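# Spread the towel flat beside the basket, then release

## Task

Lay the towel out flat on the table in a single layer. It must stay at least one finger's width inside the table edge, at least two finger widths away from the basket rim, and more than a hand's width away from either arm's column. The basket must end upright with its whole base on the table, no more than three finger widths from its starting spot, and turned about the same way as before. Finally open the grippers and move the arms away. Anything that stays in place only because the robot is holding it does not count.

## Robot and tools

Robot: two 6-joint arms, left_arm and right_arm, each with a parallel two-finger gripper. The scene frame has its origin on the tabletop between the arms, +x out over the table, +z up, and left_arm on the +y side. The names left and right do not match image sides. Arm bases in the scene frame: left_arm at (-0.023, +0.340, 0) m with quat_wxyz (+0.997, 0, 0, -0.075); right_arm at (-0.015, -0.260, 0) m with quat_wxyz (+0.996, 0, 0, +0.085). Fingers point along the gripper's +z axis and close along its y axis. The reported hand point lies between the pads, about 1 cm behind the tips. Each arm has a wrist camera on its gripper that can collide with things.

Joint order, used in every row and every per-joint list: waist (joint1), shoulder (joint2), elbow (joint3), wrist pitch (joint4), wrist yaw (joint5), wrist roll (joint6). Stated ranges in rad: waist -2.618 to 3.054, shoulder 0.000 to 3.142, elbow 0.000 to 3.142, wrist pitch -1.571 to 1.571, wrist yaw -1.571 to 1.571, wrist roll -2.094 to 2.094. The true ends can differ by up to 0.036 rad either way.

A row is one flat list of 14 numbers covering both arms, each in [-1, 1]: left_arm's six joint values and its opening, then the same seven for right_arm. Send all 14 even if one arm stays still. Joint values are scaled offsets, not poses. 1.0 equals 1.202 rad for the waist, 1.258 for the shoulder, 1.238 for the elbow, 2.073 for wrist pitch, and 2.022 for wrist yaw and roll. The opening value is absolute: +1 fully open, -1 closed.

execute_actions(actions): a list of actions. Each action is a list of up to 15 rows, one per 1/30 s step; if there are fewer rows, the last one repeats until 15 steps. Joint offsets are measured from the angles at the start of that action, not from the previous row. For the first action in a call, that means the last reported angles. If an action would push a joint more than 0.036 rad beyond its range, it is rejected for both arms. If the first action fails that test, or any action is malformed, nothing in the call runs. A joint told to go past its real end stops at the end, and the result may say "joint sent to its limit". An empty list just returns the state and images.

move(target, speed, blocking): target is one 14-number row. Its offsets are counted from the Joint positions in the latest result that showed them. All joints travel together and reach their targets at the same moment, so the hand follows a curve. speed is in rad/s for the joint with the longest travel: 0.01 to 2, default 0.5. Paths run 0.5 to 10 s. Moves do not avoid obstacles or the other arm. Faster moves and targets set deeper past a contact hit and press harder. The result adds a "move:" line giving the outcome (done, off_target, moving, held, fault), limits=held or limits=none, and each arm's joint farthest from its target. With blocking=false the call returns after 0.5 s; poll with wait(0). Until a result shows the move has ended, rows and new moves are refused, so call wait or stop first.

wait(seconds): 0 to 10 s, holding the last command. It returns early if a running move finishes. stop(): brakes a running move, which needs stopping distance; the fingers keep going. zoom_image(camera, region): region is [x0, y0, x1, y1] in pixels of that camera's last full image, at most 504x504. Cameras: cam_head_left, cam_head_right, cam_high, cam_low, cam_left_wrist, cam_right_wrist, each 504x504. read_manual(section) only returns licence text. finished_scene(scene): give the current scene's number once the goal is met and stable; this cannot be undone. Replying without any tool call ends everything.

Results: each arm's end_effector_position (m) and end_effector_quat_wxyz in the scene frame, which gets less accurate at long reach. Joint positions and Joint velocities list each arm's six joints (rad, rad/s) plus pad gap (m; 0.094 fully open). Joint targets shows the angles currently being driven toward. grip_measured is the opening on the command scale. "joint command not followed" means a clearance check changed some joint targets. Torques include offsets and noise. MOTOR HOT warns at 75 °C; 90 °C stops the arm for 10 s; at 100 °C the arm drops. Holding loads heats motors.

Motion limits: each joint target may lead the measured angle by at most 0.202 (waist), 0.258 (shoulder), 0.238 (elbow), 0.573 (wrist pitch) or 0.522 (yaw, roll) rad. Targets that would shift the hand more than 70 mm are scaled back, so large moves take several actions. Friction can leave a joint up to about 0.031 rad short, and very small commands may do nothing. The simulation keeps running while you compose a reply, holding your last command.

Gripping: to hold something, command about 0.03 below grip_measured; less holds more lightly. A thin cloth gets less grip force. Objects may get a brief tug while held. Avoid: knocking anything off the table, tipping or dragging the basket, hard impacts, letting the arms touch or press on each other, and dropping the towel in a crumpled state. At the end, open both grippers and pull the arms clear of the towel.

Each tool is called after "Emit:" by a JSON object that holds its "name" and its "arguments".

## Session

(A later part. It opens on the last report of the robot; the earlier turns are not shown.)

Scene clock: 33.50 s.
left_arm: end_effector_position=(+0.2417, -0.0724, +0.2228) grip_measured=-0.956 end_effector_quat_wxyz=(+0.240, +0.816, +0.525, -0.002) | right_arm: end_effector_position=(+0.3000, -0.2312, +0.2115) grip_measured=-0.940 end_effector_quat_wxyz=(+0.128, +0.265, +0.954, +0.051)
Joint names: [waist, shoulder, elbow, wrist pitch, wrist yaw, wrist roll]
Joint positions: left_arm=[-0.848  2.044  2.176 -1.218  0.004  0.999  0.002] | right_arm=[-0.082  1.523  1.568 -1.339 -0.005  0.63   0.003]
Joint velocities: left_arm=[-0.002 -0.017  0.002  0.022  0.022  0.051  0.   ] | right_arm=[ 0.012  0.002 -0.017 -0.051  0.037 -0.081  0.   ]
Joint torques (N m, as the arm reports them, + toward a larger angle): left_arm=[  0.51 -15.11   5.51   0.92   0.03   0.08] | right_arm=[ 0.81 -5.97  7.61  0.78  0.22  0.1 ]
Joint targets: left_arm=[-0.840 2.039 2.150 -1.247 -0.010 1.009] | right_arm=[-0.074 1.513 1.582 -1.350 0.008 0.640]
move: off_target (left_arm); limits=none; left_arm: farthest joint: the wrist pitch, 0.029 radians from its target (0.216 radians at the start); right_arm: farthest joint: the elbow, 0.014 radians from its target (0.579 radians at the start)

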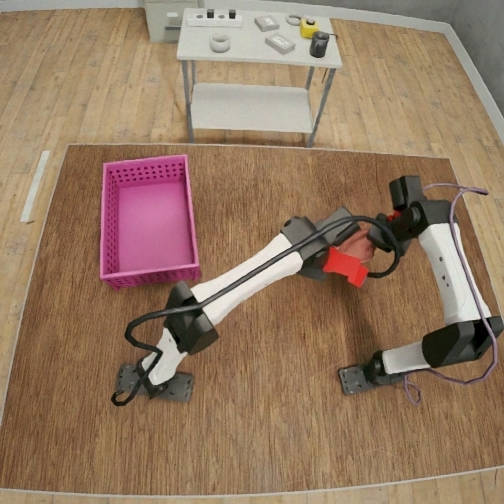

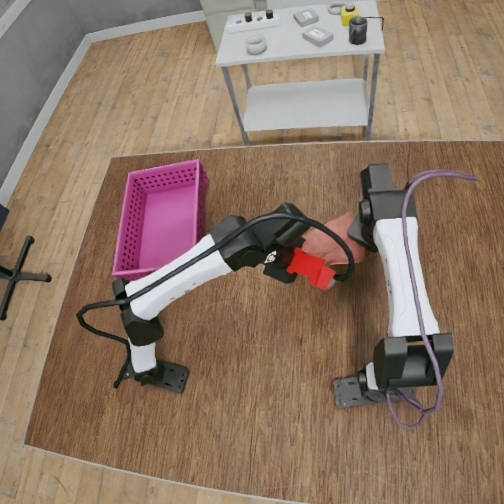

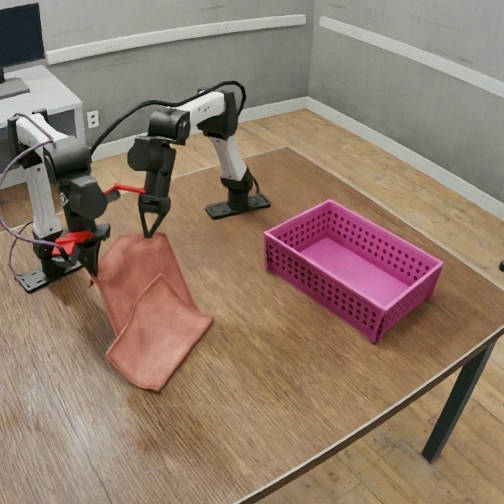

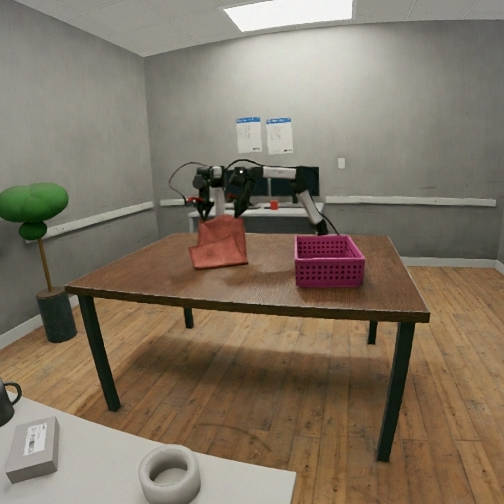

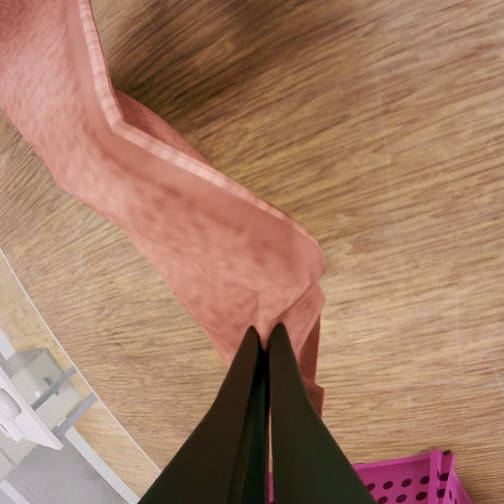

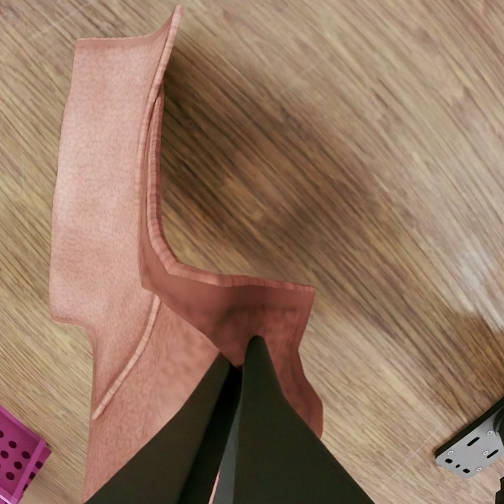

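Emit:
{"name": "move", "arguments": {"target": [0.2858,-0.2073,0.1834,0.2095,0,0.1,-1,0.1933,-0.0583,0.3413,0.3088,0,0.134,-1], "speed": 0.3}}

Scene clock: 37.77 s.
left_arm: end_effector_position=(+0.3603, +0.0392, +0.5112) grip_measured=-0.956 end_effector_quat_wxyz=(+0.613, +0.619, +0.463, +0.164) | right_arm: end_effector_position=(+0.3803, -0.1317, +0.4974) grip_measured=-0.940 end_effector_quat_wxyz=(+0.518, +0.222, +0.745, +0.358)
Joint names: [waist, shoulder, elbow, wrist pitch, wrist yaw, wrist roll]
Joint positions: left_arm=[-0.513  1.79   2.39  -0.795  0.004  1.19   0.002] | right_arm=[ 0.141  1.462  1.975 -0.722 -0.005  0.894  0.003]
Joint velocities: left_arm=[-0.007 -0.002 -0.002  0.037 -0.037 -0.051  0.001] | right_arm=[ 0.002 -0.012 -0.002 -0.022 -0.11   0.051 -0.001]
Joint torques (N m, as the arm reports them, + toward a larger angle): left_arm=[  0.45 -11.53   7.75   2.12   0.14   0.  ] | right_arm=[ 0.92 -5.21  7.38  2.2   0.04  0.  ]
Joint targets: left_arm=[-0.504 1.783 2.403 -0.783 0.004 1.201] | right_arm=[0.150 1.450 1.990 -0.698 -0.005 0.901]
move: off_target (right_arm); limits=none; left_arm: farthest joint: the elbow, 0.013 radians from its target (0.227 radians at the start); right_arm: farthest joint: the wrist pitch, 0.023 radians from its target (0.640 radians at the start)

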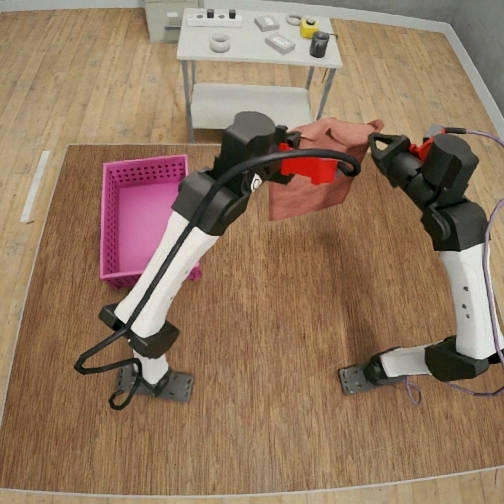

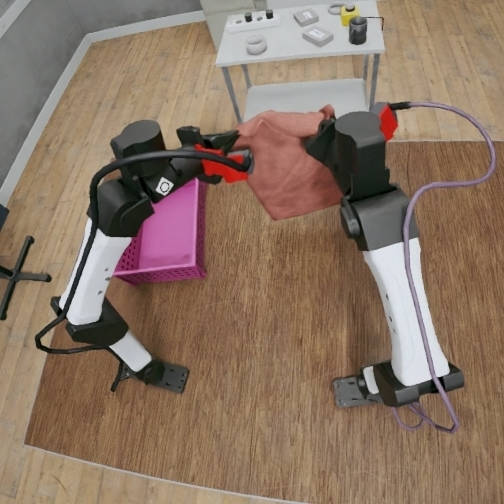

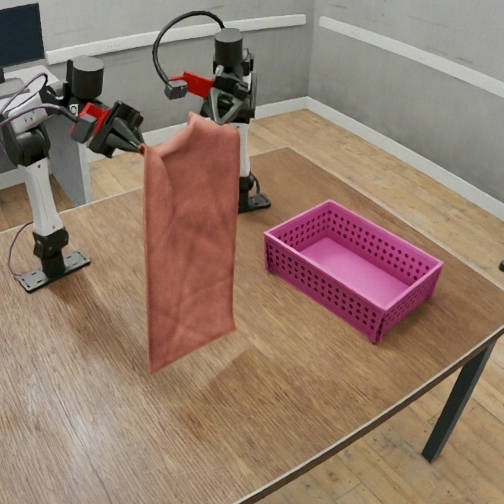

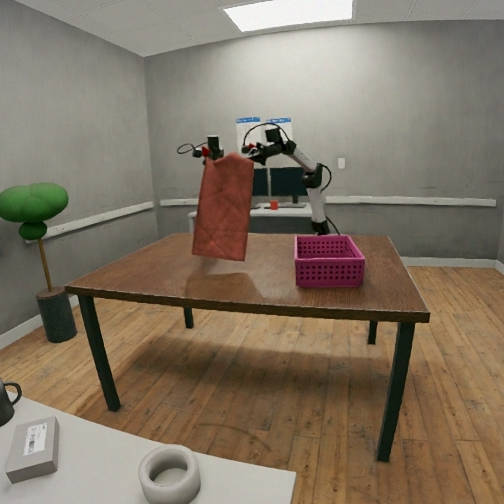

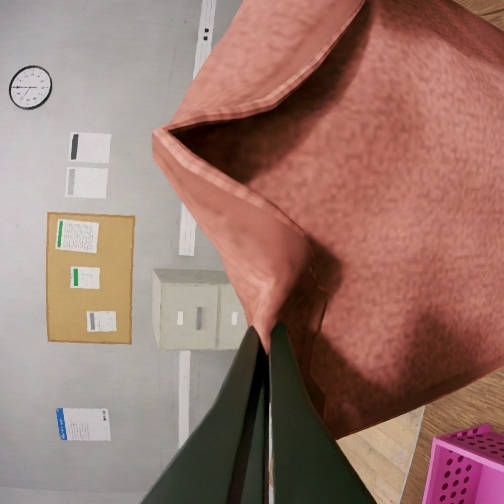

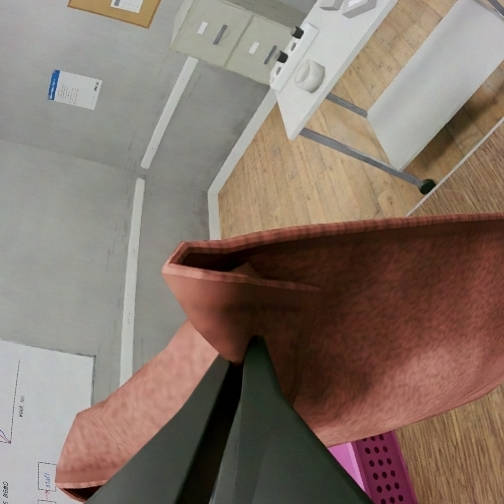

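Emit:
{"name": "zoom_image", "arguments": {"camera": "cam_low", "region": [160, 120, 320, 290]}}

Region (160, 120, 320, 290) of cam_low's 504x504 image, scaled by 2.965, with more detail than that image has; it fills the left 474 columns of this view, and the rest is white.

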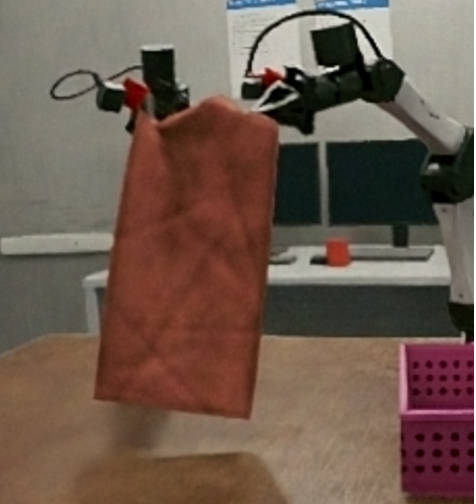

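Emit:
{"name": "move", "arguments": {"target": [0.2507,0.3536,-0.0562,0.4705,0,0,-1,0,0.4773,0.0986,0.4392,0,0,-1], "speed": 0.4}}

Scene clock: 44.80 s.
left_arm: end_effector_position=(+0.5832, +0.1037, +0.4831) grip_measured=-0.956 end_effector_quat_wxyz=(+0.735, +0.423, +0.425, +0.318) | right_arm: end_effector_position=(+0.5824, -0.0667, +0.4583) grip_measured=-0.940 end_effector_quat_wxyz=(+0.634, +0.182, +0.611, +0.438)
Joint names: [waist, shoulder, elbow, wrist pitch, wrist yaw, wrist roll]
Joint positions: left_arm=[-0.22   2.216  2.339  0.163  0.004  1.19   0.002] | right_arm=[ 0.141  2.056  2.077  0.166 -0.005  0.894  0.003]
Joint velocities: left_arm=[-0.022  0.017  0.007 -0.007  0.007  0.007  0.   ] | right_arm=[ 0.002 -0.007 -0.007  0.022 -0.037 -0.051 -0.   ]
Joint torques (N m, as the arm reports them, + toward a larger angle): left_arm=[  0.55 -15.78   6.9    2.03   0.11  -0.1 ] | right_arm=[  0.16 -10.23   9.08   2.1    0.01  -0.09]
Joint targets: left_arm=[-0.212 2.235 2.320 0.181 0.004 1.190] | right_arm=[0.141 2.063 2.098 0.188 -0.005 0.894]
move: off_target (right_arm); limits=none; left_arm: farthest joint: the elbow, 0.019 radians from its target (0.069 radians at the start); right_arm: farthest joint: the wrist pitch, 0.023 radians from its target (0.911 radians at the start)

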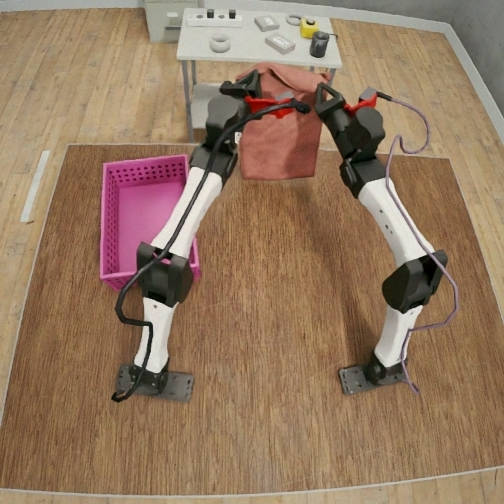

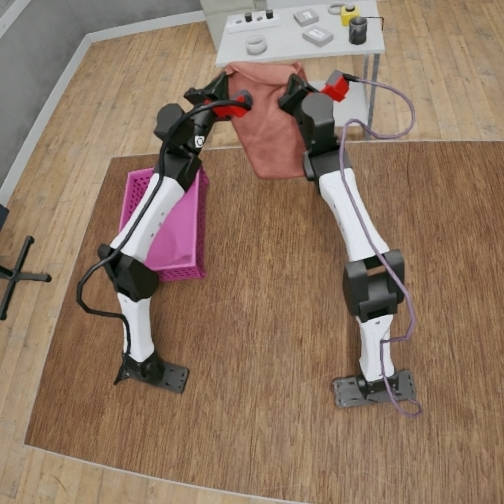

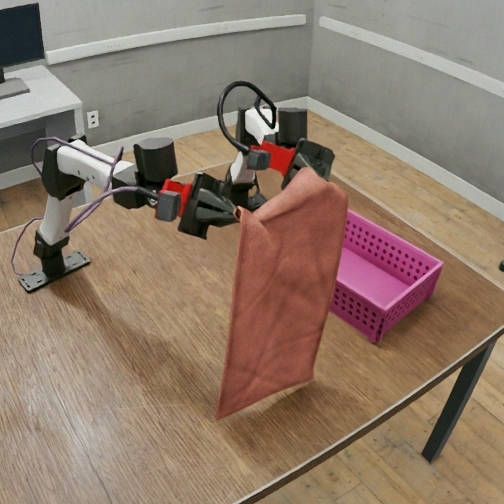

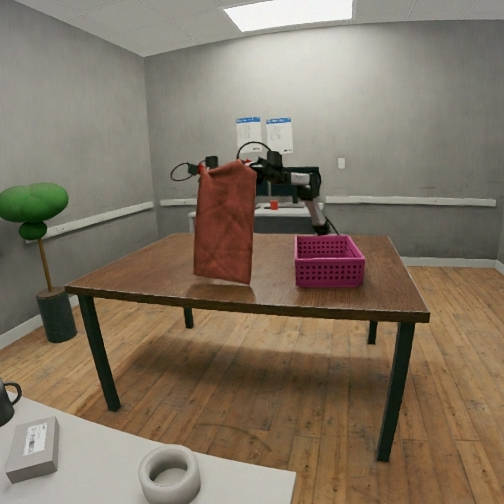

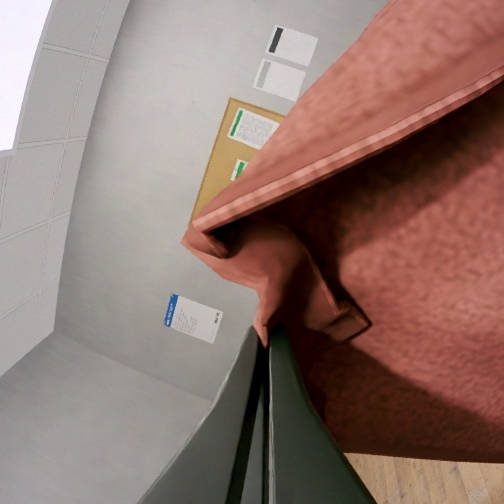

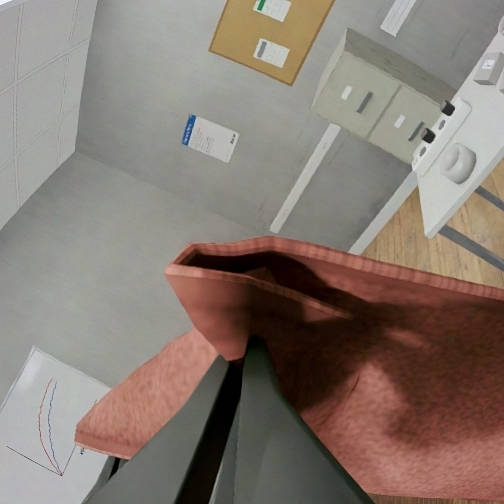

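Emit:
{"name": "zoom_image", "arguments": {"camera": "cam_low", "region": [160, 140, 320, 310]}}

Emit:
{"name": "zoom_image", "arguments": {"camera": "cam_high", "region": [190, 300, 370, 440]}}

Region (160, 140, 320, 310) of cam_low's 504x504 image, scaled by 2.965, with more detail than that image has; it fills the left 474 columns of this view, and the rest is white.

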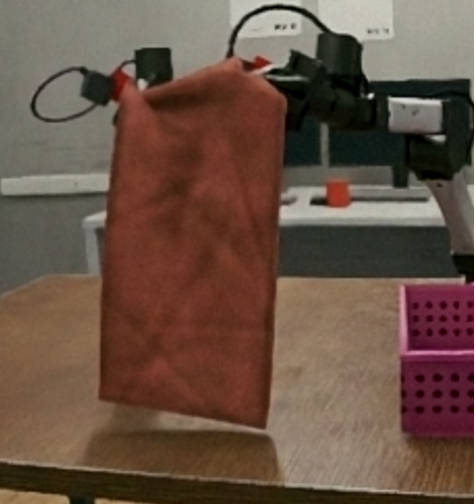

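Region (190, 300, 370, 440) of cam_high's 504x504 image, scaled by 2.800, with more detail than that image has.

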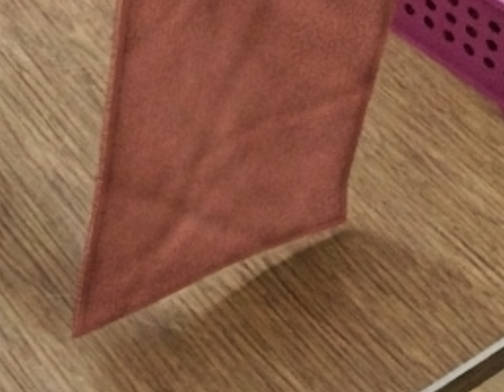

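Emit:
{"name": "move", "arguments": {"target": [-0.0687,-0.34,-0.4625,-0.137,0,0.03,-1,0.0354,-0.3206,-0.4094,-0.118,0,0.1,-1], "speed": 0.3}}

Scene clock: 49.57 s.
left_arm: end_effector_position=(+0.4918, +0.0935, +0.4010) grip_measured=-0.956 end_effector_quat_wxyz=(+0.616, +0.556, +0.495, +0.257) | right_arm: end_effector_position=(+0.4906, -0.0770, +0.3788) grip_measured=-0.940 end_effector_quat_wxyz=(+0.490, +0.274, +0.708, +0.429)
Joint names: [waist, shoulder, elbow, wrist pitch, wrist yaw, wrist roll]
Joint positions: left_arm=[-0.295  1.802  1.79  -0.096  0.004  1.239  0.002] | right_arm=[ 0.175  1.669  1.588 -0.071 -0.005  1.089  0.003]
Joint velocities: left_arm=[ 0.002  0.002 -0.002 -0.051  0.037 -0.081  0.   ] | right_arm=[-0.012  0.002 -0.002  0.051 -0.051  0.007  0.   ]
Joint torques (N m, as the arm reports them, + toward a larger angle): left_arm=[ -0.85 -14.6    6.9    1.85   0.13   0.05] | right_arm=[ 0.87 -8.89  6.5   1.97  0.02  0.02]
Joint targets: left_arm=[-0.302 1.788 1.766 -0.121 0.004 1.251] | right_arm=[0.184 1.652 1.571 -0.079 -0.005 1.096]
move: off_target (left_arm); limits=none; left_arm: farthest joint: the wrist pitch, 0.025 radians from its target (0.285 radians at the start); right_arm: farthest joint: the elbow, 0.018 radians from its target (0.507 radians at the start)

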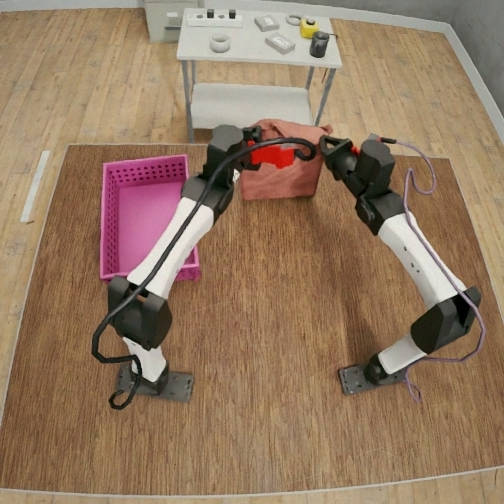

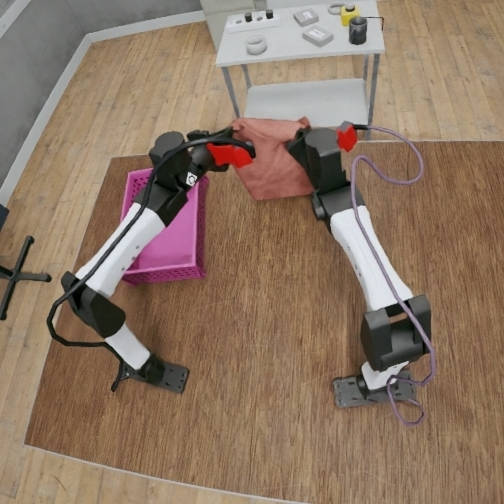

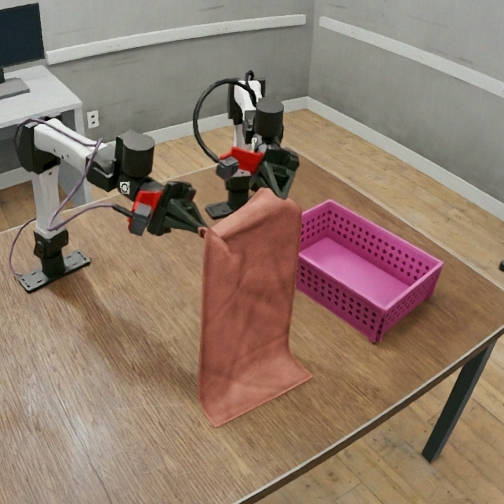

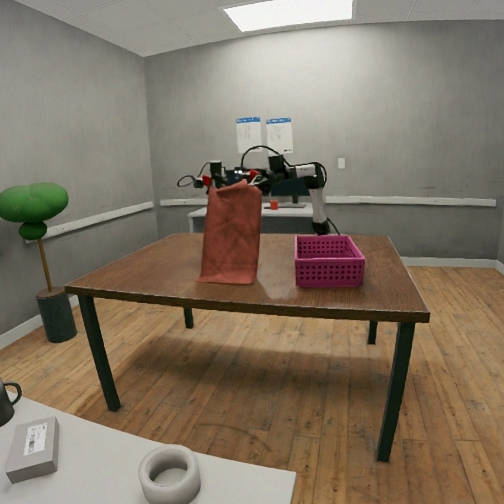

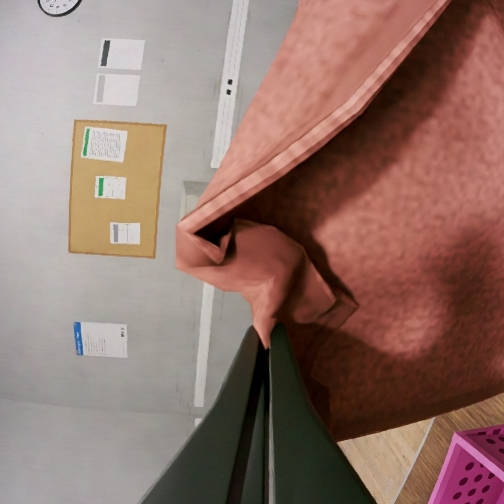

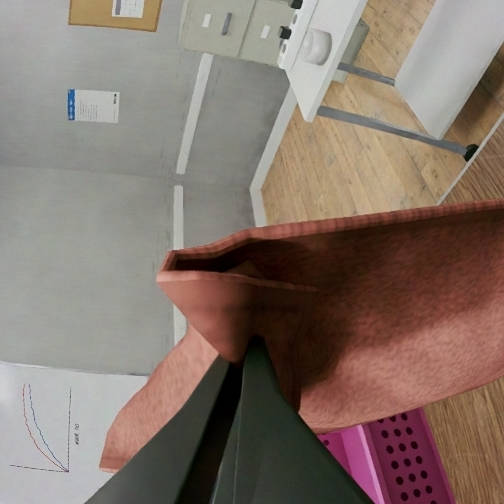

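Emit:
{"name": "move", "arguments": {"target": [-0.128,-0.1747,-0.2055,-0.2863,0,0.109,-1,0.0698,-0.2042,-0.1992,-0.2978,0,0.108,-1], "speed": 0.35}}

Scene clock: 53.67 s.
left_arm: end_effector_position=(+0.3609, +0.0813, +0.2701) grip_measured=-0.956 end_effector_quat_wxyz=(+0.385, +0.773, +0.474, +0.174) | right_arm: end_effector_position=(+0.3605, -0.0905, +0.2509) grip_measured=-0.940 end_effector_quat_wxyz=(+0.260, +0.388, +0.829, +0.306)
Joint names: [waist, shoulder, elbow, wrist pitch, wrist yaw, wrist roll]
Joint positions: left_arm=[-0.441  1.598  1.56  -0.659  0.004  1.449  0.002] | right_arm=[ 0.251  1.429  1.358 -0.672 -0.006  1.299  0.003]
Joint velocities: left_arm=[ 0.017  0.007  0.002  0.066 -0.022  0.022  0.   ] | right_arm=[-0.007 -0.017 -0.007  0.022 -0.022  0.037 -0.   ]
Joint torques (N m, as the arm reports them, + toward a larger angle): left_arm=[ -0.84 -11.91   6.56   1.49   0.18   0.03] | right_arm=[ 0.85 -6.39  6.16  1.51  0.09  0.03]
Joint targets: left_arm=[-0.448 1.582 1.536 -0.690 0.004 1.460] | right_arm=[0.259 1.412 1.341 -0.688 -0.005 1.307]
move: off_target (left_arm); limits=none; left_arm: farthest joint: the wrist pitch, 0.031 radians from its target (0.593 radians at the start); right_arm: farthest joint: the shoulder, 0.017 radians from its target (0.257 radians at the start)

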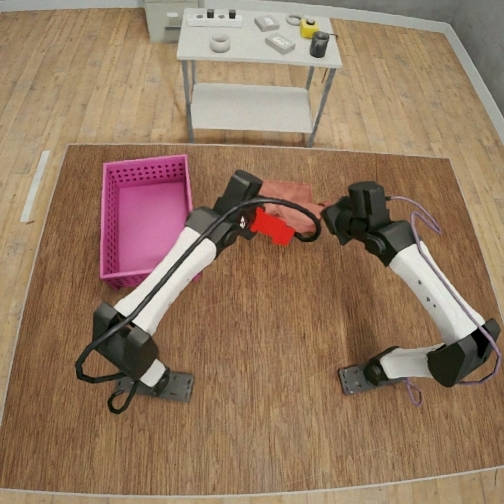

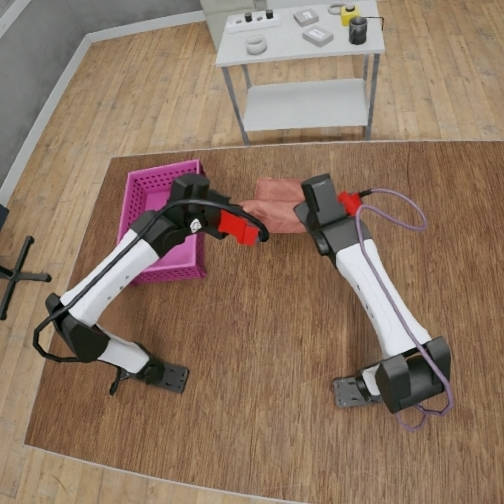

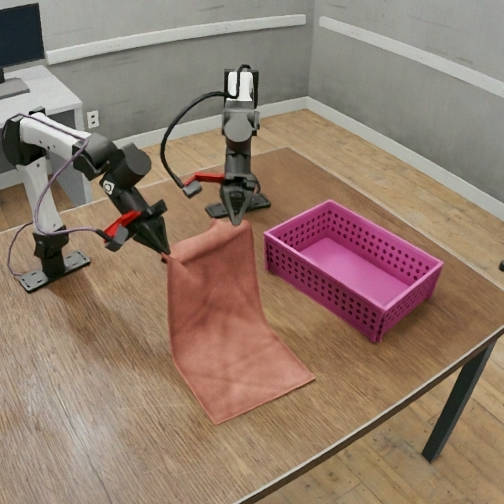

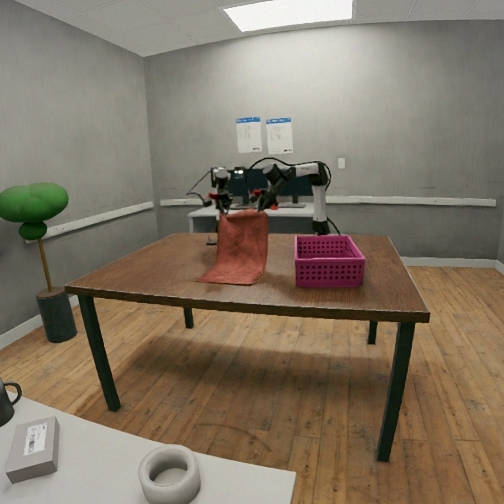

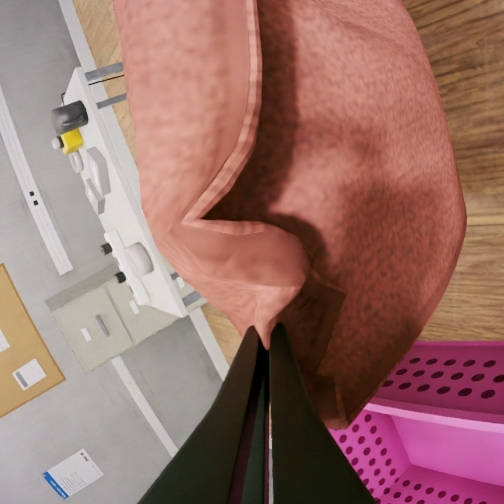

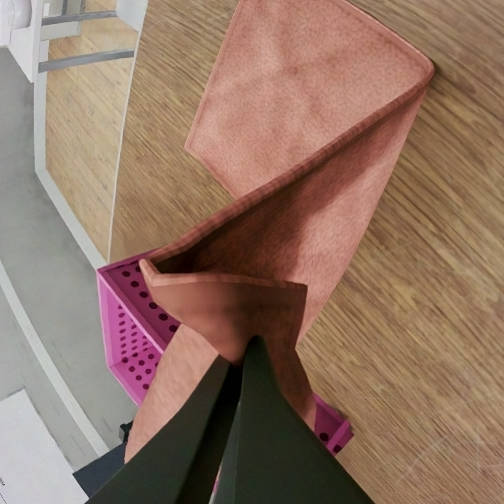

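Emit:
{"name": "move", "arguments": {"target": [-0.1699,0.0657,-0.1258,-0.1875,0,0.03,-1,0.1143,0.0247,-0.1632,-0.1774,0,0.053,-1], "speed": 0.25}}

Scene clock: 57.17 s.
left_arm: end_effector_position=(+0.2400, +0.0742, +0.1457) grip_measured=-0.956 end_effector_quat_wxyz=(+0.152, +0.898, +0.408, +0.055) | right_arm: end_effector_position=(+0.2455, -0.0980, +0.1312) grip_measured=-0.940 end_effector_quat_wxyz=(+0.075, +0.406, +0.903, +0.118)
Joint names: [waist, shoulder, elbow, wrist pitch, wrist yaw, wrist roll]
Joint positions: left_arm=[-0.638  1.658  1.427 -1.014  0.004  1.5    0.002] | right_arm=[ 0.38   1.444  1.172 -1.017 -0.009  1.396  0.003]
Joint velocities: left_arm=[ 0.002  0.007 -0.007 -0.022  0.022 -0.051 -0.001] | right_arm=[-0.017  0.007  0.007  0.007  0.066 -0.051  0.   ]
Joint torques (N m, as the arm reports them, + toward a larger angle): left_arm=[-0.73 -8.47  5.85  0.56  0.2   0.02] | right_arm=[ 0.84 -3.63  5.48  0.64  0.15  0.1 ]
Joint targets: left_arm=[-0.645 1.681 1.404 -1.048 0.004 1.509] | right_arm=[0.388 1.460 1.156 -1.040 -0.006 1.406]
move: off_target (left_arm, right_arm); limits=none; left_arm: farthest joint: the wrist pitch, 0.034 radians from its target (0.388 radians at the start); right_arm: farthest joint: the wrist pitch, 0.022 radians from its target (0.367 radians at the start)

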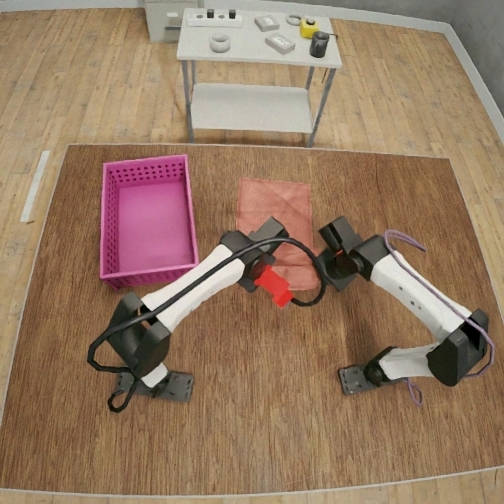

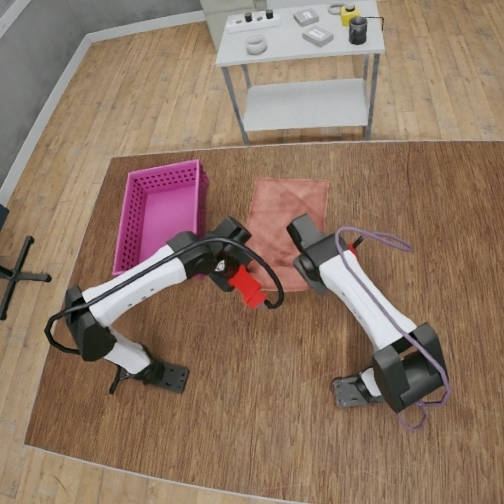

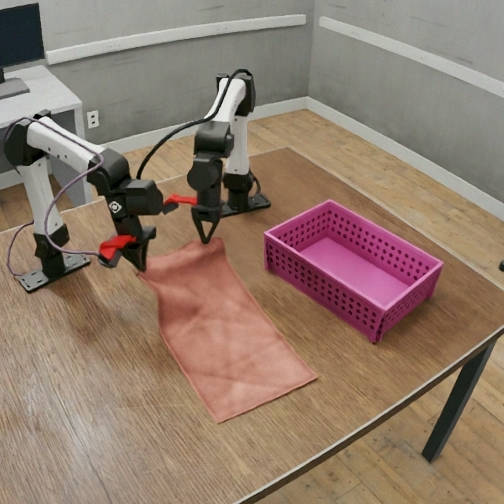

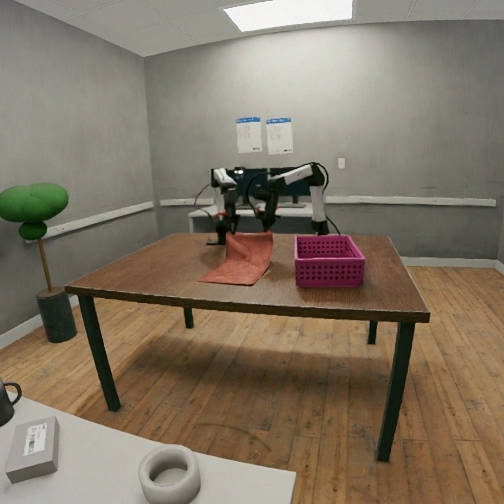

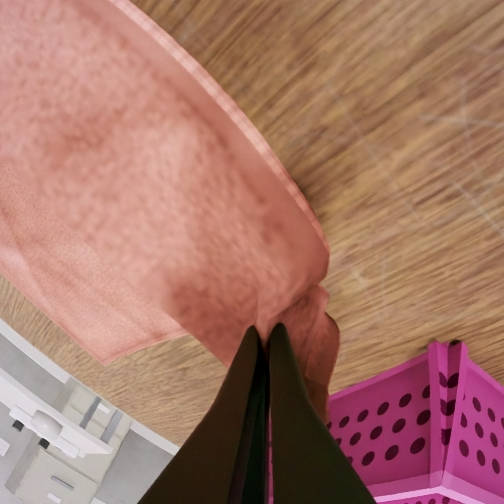

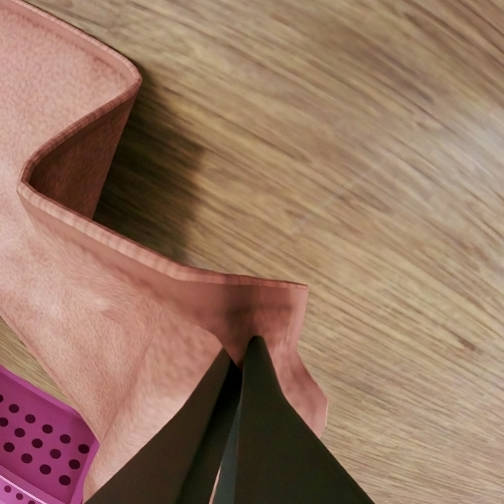

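Emit:
{"name": "move", "arguments": {"target": [-0.0897,0.0749,-0.2506,0.022,0,0,-1,0.2604,0.1344,-0.1843,0.0489,0,0.195,-1], "speed": 0.22}}

Scene clock: 61.60 s.
left_arm: end_effector_position=(+0.1708, +0.0985, +0.0447) grip_measured=-0.956 end_effector_quat_wxyz=(+0.022, +0.930, +0.367, +0.004) | right_arm: end_effector_position=(+0.1953, -0.0671, +0.0761) grip_measured=-0.940 end_effector_quat_wxyz=(+0.013, +0.422, +0.904, +0.065)
Joint names: [waist, shoulder, elbow, wrist pitch, wrist yaw, wrist roll]
Joint positions: left_arm=[-0.74   1.725  1.146 -0.947  0.007  1.5    0.002] | right_arm=[ 0.555  1.526  1.057 -0.972 -0.027  1.598  0.003]
Joint velocities: left_arm=[-0.002  0.012 -0.007 -0.051 -0.007  0.007 -0.   ] | right_arm=[-0.032 -0.007 -0.012 -0.022 -0.066  0.007 -0.001]
Joint torques (N m, as the arm reports them, + toward a larger angle): left_arm=[-0.74 -7.94  4.46  0.1   0.17 -0.02] | right_arm=[-0.03 -5.12  6.36  0.46  0.27 -0.03]
Joint targets: left_arm=[-0.746 1.752 1.116 -0.968 0.004 1.500] | right_arm=[0.552 1.525 1.057 -0.981 -0.010 1.597]
move: held (right_arm), off_target (left_arm); limits=held; held on 32 of 66 steps (right_arm), including the last (right_arm); left_arm: farthest joint: the elbow, 0.029 radians from its target (0.310 radians at the start); right_arm: farthest joint: the wrist roll, 0.192 radians from its target (0.394 radians at the start)
joint command not followed: on one or more control steps a check withheld the commanded joint targets of the right arm, and it was not sent them on those steps. On the call's last step the targets were still withheld.
cause: the commanded joint targets would bring a part of the robot too close to another arm (this arm's wrist (the part past the wrist pitch) and the other arm's wrist (the part past the wrist pitch)); next, command targets that bring no part of the robot closer to that arm.

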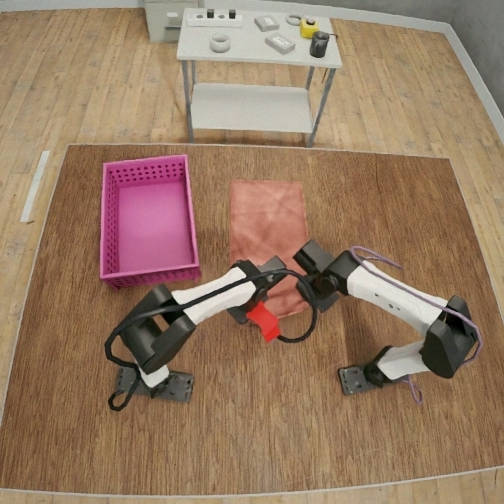

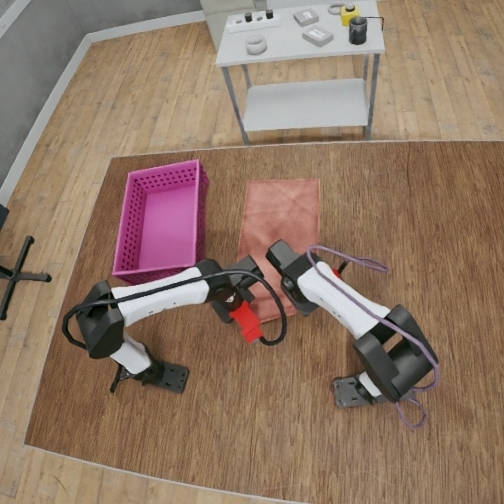

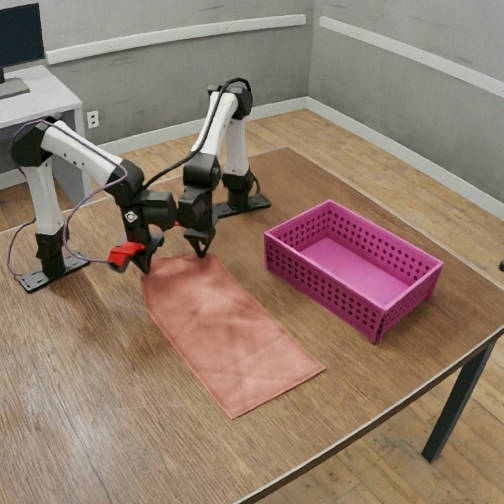

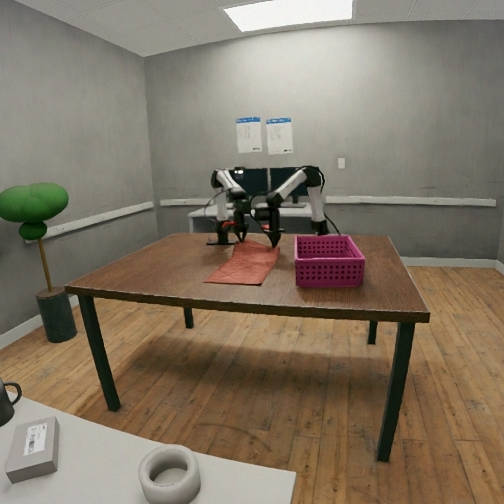

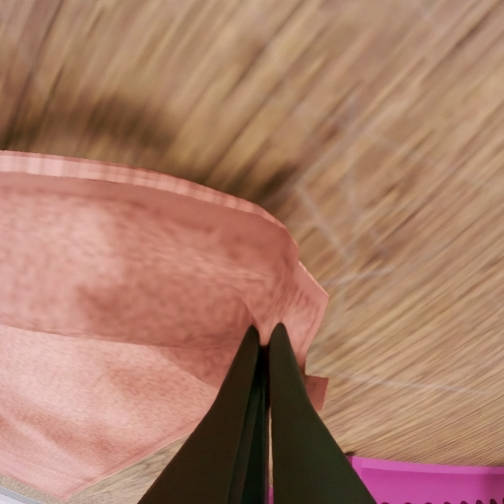

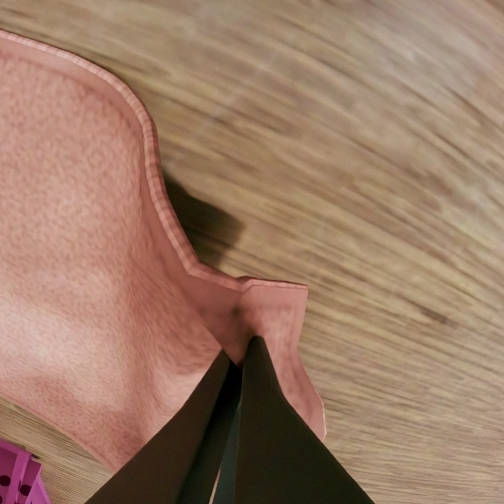

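Emit:
{"name": "move", "arguments": {"target": [0,-0.1557,-0.2237,0.1495,0,0,-1,0.0646,-0.197,-0.3532,0.2159,0.015,0.04,-1], "speed": 0.3}}

Scene clock: 65.07 s.
left_arm: end_effector_position=(+0.1713, +0.0977, +0.0396) grip_measured=-0.956 end_effector_quat_wxyz=(+0.130, +0.922, +0.363, +0.037) | right_arm: end_effector_position=(+0.1722, -0.0668, +0.0367) grip_measured=-0.940 end_effector_quat_wxyz=(+0.058, +0.416, +0.890, +0.178)
Joint names: [waist, shoulder, elbow, wrist pitch, wrist yaw, wrist roll]
Joint positions: left_arm=[-0.74   1.545  0.894 -0.647  0.007  1.5    0.002] | right_arm=[ 0.623  1.295  0.638 -0.537 -0.01   1.669  0.003]
Joint velocities: left_arm=[ 0.012  0.017 -0.012  0.022 -0.022  0.051 -0.   ] | right_arm=[ 0.002  0.012  0.012 -0.066  0.022  0.022 -0.   ]
Joint torques (N m, as the arm reports them, + toward a larger angle): left_arm=[-0.23 -9.71  5.09  0.85  0.19 -0.04] | right_arm=[ 0.91 -4.3   4.99  1.06  0.22  0.08]
Joint targets: left_arm=[-0.740 1.530 0.869 -0.637 0.007 1.500] | right_arm=[0.632 1.278 0.619 -0.525 0.003 1.679]
move: off_target (left_arm); limits=none; left_arm: farthest joint: the elbow, 0.025 radians from its target (0.277 radians at the start); right_arm: farthest joint: the elbow, 0.018 radians from its target (0.437 radians at the start)

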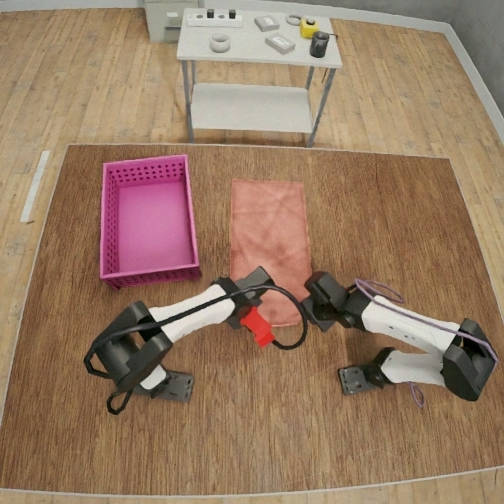

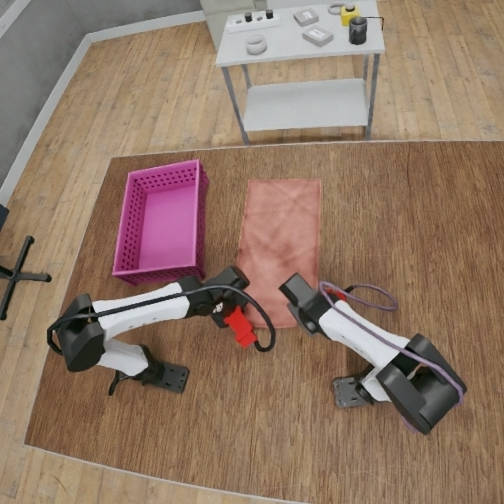

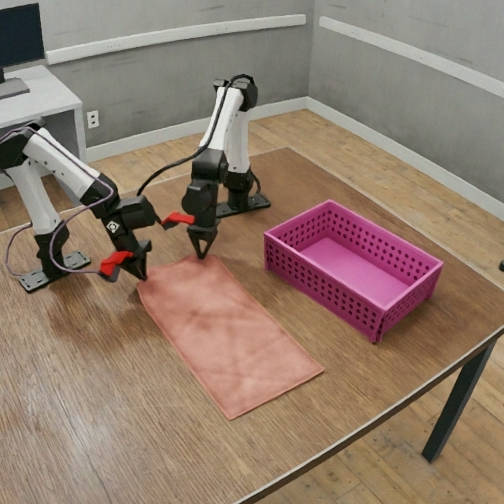

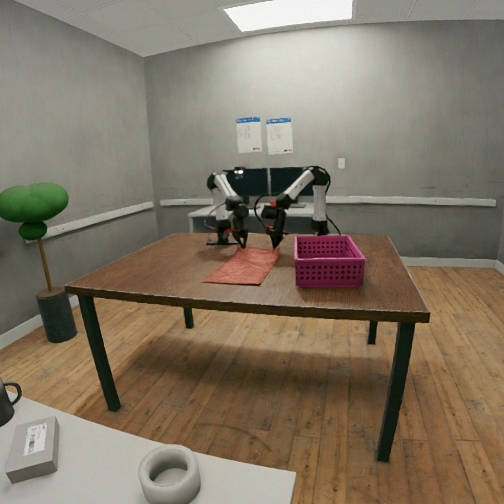

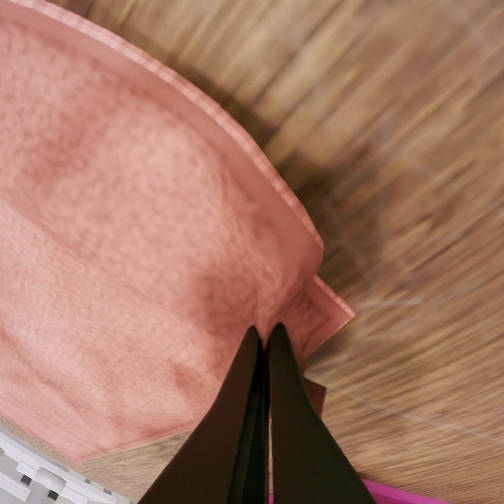

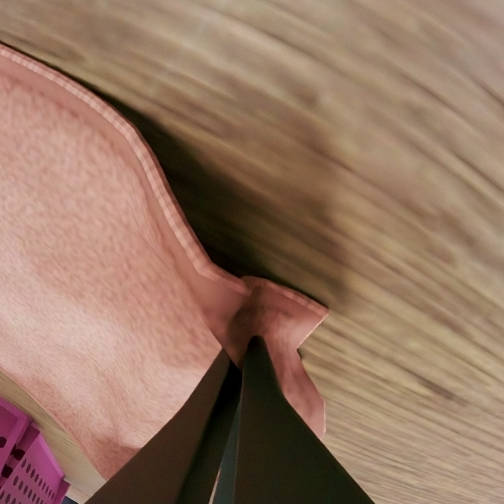

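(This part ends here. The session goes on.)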